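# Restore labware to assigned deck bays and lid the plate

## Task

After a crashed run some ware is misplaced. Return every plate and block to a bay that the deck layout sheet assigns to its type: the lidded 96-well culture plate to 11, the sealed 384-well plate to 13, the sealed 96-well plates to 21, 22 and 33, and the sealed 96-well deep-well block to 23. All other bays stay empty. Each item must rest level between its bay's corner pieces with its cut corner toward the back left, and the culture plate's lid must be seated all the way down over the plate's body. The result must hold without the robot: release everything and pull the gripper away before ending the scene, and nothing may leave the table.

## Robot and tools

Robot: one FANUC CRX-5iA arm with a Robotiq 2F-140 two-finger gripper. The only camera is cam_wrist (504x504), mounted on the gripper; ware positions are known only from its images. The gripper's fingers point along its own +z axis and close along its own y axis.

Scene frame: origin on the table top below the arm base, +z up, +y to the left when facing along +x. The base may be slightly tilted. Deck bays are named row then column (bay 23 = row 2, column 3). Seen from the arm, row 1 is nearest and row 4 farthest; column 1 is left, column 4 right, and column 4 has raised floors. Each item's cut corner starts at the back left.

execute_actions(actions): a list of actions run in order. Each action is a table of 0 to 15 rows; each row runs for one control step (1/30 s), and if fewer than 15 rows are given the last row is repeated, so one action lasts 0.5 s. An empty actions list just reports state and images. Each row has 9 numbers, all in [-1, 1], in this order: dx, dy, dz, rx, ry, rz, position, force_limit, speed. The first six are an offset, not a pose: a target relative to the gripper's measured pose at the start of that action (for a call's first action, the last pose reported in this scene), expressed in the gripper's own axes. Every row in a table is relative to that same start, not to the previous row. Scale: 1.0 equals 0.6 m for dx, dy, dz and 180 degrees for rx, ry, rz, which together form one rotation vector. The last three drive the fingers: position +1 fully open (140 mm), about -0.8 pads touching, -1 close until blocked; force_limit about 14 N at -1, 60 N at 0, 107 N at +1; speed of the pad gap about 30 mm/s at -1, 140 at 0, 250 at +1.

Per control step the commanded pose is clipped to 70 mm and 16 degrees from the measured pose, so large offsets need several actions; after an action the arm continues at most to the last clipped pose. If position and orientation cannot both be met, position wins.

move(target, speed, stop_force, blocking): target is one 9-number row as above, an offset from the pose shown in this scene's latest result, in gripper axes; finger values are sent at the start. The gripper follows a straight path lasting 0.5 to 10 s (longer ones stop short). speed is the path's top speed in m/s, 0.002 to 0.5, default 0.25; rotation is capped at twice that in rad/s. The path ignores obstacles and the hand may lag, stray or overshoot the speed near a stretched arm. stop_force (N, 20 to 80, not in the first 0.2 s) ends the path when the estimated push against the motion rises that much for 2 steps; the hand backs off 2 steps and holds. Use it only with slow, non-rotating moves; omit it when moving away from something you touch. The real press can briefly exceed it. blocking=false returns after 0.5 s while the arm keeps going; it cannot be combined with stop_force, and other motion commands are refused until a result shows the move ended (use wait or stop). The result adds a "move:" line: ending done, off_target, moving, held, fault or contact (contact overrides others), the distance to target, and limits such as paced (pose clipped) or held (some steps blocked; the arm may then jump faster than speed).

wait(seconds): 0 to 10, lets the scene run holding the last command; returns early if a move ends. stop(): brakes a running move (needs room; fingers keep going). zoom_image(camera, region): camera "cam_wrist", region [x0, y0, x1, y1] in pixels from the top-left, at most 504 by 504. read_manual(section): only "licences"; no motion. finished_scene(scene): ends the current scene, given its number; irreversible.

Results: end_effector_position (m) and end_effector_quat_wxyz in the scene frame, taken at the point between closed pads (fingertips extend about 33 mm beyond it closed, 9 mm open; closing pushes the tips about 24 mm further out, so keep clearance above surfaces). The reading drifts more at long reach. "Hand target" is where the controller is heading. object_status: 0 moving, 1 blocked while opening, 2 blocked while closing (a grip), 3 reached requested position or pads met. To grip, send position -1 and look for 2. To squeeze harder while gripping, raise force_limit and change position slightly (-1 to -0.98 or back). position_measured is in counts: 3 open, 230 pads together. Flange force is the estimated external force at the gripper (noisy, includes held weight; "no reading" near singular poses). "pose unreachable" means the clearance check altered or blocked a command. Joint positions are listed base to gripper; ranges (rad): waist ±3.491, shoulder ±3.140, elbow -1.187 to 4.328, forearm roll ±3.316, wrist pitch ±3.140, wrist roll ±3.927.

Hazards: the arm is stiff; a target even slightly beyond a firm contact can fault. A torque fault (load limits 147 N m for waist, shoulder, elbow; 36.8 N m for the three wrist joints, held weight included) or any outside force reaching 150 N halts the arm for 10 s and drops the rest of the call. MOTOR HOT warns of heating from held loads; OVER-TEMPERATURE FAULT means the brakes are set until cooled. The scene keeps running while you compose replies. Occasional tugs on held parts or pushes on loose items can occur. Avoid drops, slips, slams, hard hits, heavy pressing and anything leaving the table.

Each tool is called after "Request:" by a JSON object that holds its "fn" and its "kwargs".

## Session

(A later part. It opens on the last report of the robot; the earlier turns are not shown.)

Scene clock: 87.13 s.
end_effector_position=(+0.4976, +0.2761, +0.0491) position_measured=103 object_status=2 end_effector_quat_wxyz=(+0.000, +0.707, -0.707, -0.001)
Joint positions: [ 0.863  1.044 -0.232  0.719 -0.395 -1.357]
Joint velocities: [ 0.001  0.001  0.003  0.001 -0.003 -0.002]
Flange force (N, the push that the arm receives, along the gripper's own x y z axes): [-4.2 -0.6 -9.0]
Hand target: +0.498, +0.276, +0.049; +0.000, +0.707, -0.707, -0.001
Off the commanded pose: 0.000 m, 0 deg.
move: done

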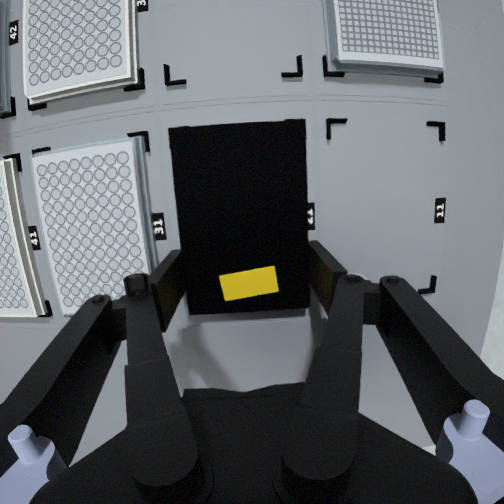

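No slip, so it went over the body.

Request:
{"fn": "move", "kwargs": {"target": [0,0,0.008,0,0,0,-1,-0.5,-0.7], "speed": 0.004, "stop_force": 20}}

Request:
{"fn": "move", "kwargs": {"target": [0,0,-0.001,0,0,0,0.4,-0.3,-0.5]}}

Request:
{"fn": "move", "kwargs": {"target": [-0.02,0,-0.17,0,0,0,0.4,-0.3,-0.5]}}

Request:
{"fn": "zoom_image", "kwargs": {"camera": "cam_wrist", "region": [40,0,420,320]}}

action 0: stop_force needs the arm's force readings of the 0.2 s before this call, and some are missing (as at a scene's start): call wait with 0.2 s, then send the move again; nothing of the call was run and nothing moved

Scene clock: 90.90 s.
end_effector_position=(+0.4976, +0.2761, +0.0497) position_measured=78 object_status=3 end_effector_quat_wxyz=(+0.000, +0.707, -0.707, -0.001)
Joint positions: [ 0.864  1.042 -0.233  0.717 -0.396 -1.356]
Joint velocities: [ 0.    -0.    -0.    -0.001  0.001  0.001]
Flange force (N, the push that the arm receives, along the gripper's own x y z axes): [-4.0 -4.6 -3.7]
Hand target: +0.498, +0.276, +0.050; +0.000, +0.707, -0.707, -0.001
Off the commanded pose: 0.000 m, 0 deg.
move: done

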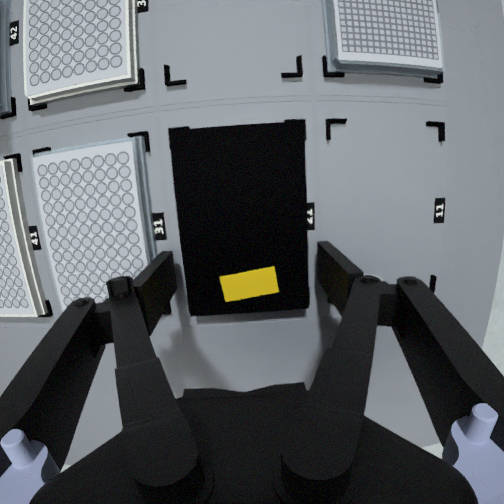

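Scene clock: 91.83 s.
end_effector_position=(+0.4974, +0.2881, +0.1515) position_measured=78 object_status=3 end_effector_quat_wxyz=(+0.000, +0.707, -0.707, -0.001)
Joint positions: [ 0.956  0.853 -0.238  0.486 -0.567 -1.192]
Joint velocities: [ 0.    -0.001  0.002 -0.002 -0.004  0.005]
Flange force (N, the push that the arm receives, along the gripper's own x y z axes): [-0.7 -1.5 -2.9]
Hand target: +0.498, +0.288, +0.152; +0.000, +0.707, -0.707, -0.001
Off the commanded pose: 0.000 m, 0 deg.
move: done

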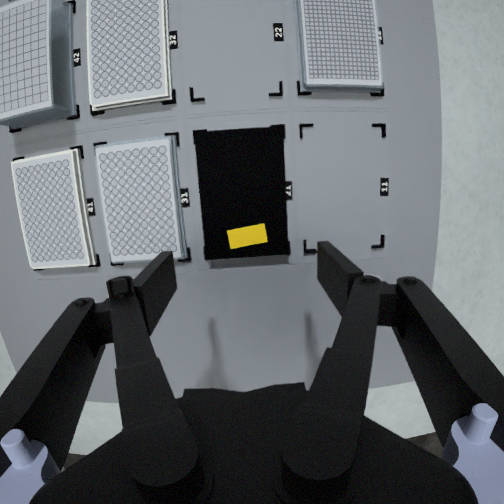

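Region (40, 0, 420, 320) of cam_wrist's 504x504 image, scaled by 1.326, with more detail than that image has; it fills the top 424 rows of this view, and the rest is white.

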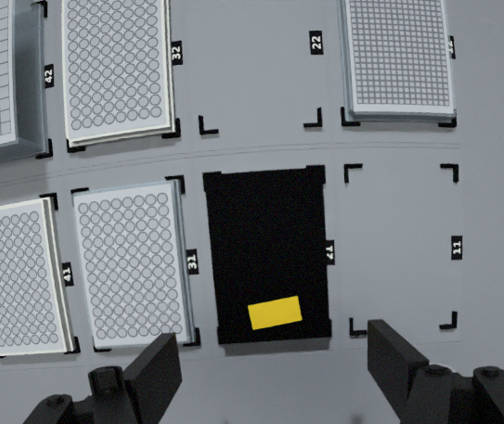

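Request:
{"fn": "move", "kwargs": {"target": [-0.25,0,0.1,0,0,0,0.4,-0.3,-0.5]}}

Request:
{"fn": "zoom_image", "kwargs": {"camera": "cam_wrist", "region": [60,0,340,160]}}

Scene clock: 95.87 s.
end_effector_position=(+0.4972, +0.4383, +0.0917) position_measured=78 object_status=3 end_effector_quat_wxyz=(+0.000, +0.707, -0.707, -0.001)
Joint positions: [ 1.098  1.166  0.169  0.396 -0.683 -1.233]
Joint velocities: [-0.     0.003  0.007 -0.005 -0.006  0.004]
Flange force (N, the push that the arm receives, along the gripper's own x y z axes): [-8.2 -6.9 -2.9]
Hand target: +0.497, +0.438, +0.092; +0.000, +0.707, -0.707, -0.001
Off the commanded pose: 0.000 m, 0 deg.
move: done

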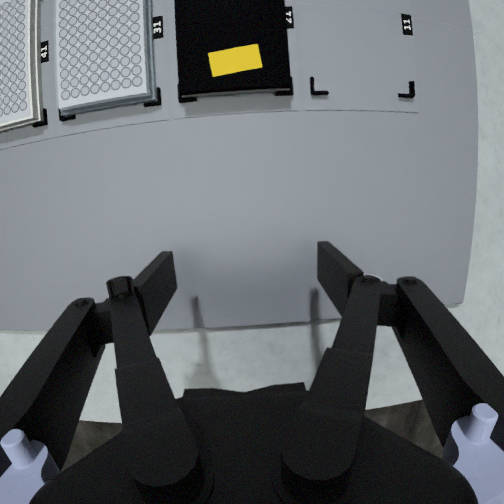

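Region (60, 0, 340, 160) of cam_wrist's 504x504 image, scaled by 1.800, with more detail than that image has; it fills the top 288 rows of this view, and the rest is white.

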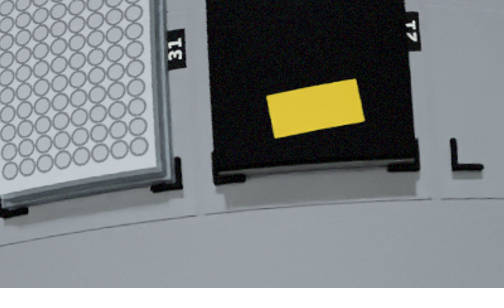

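Request:
{"fn": "finished_scene", "kwargs": {"scene": 2}}

The scene is finished: the task was done.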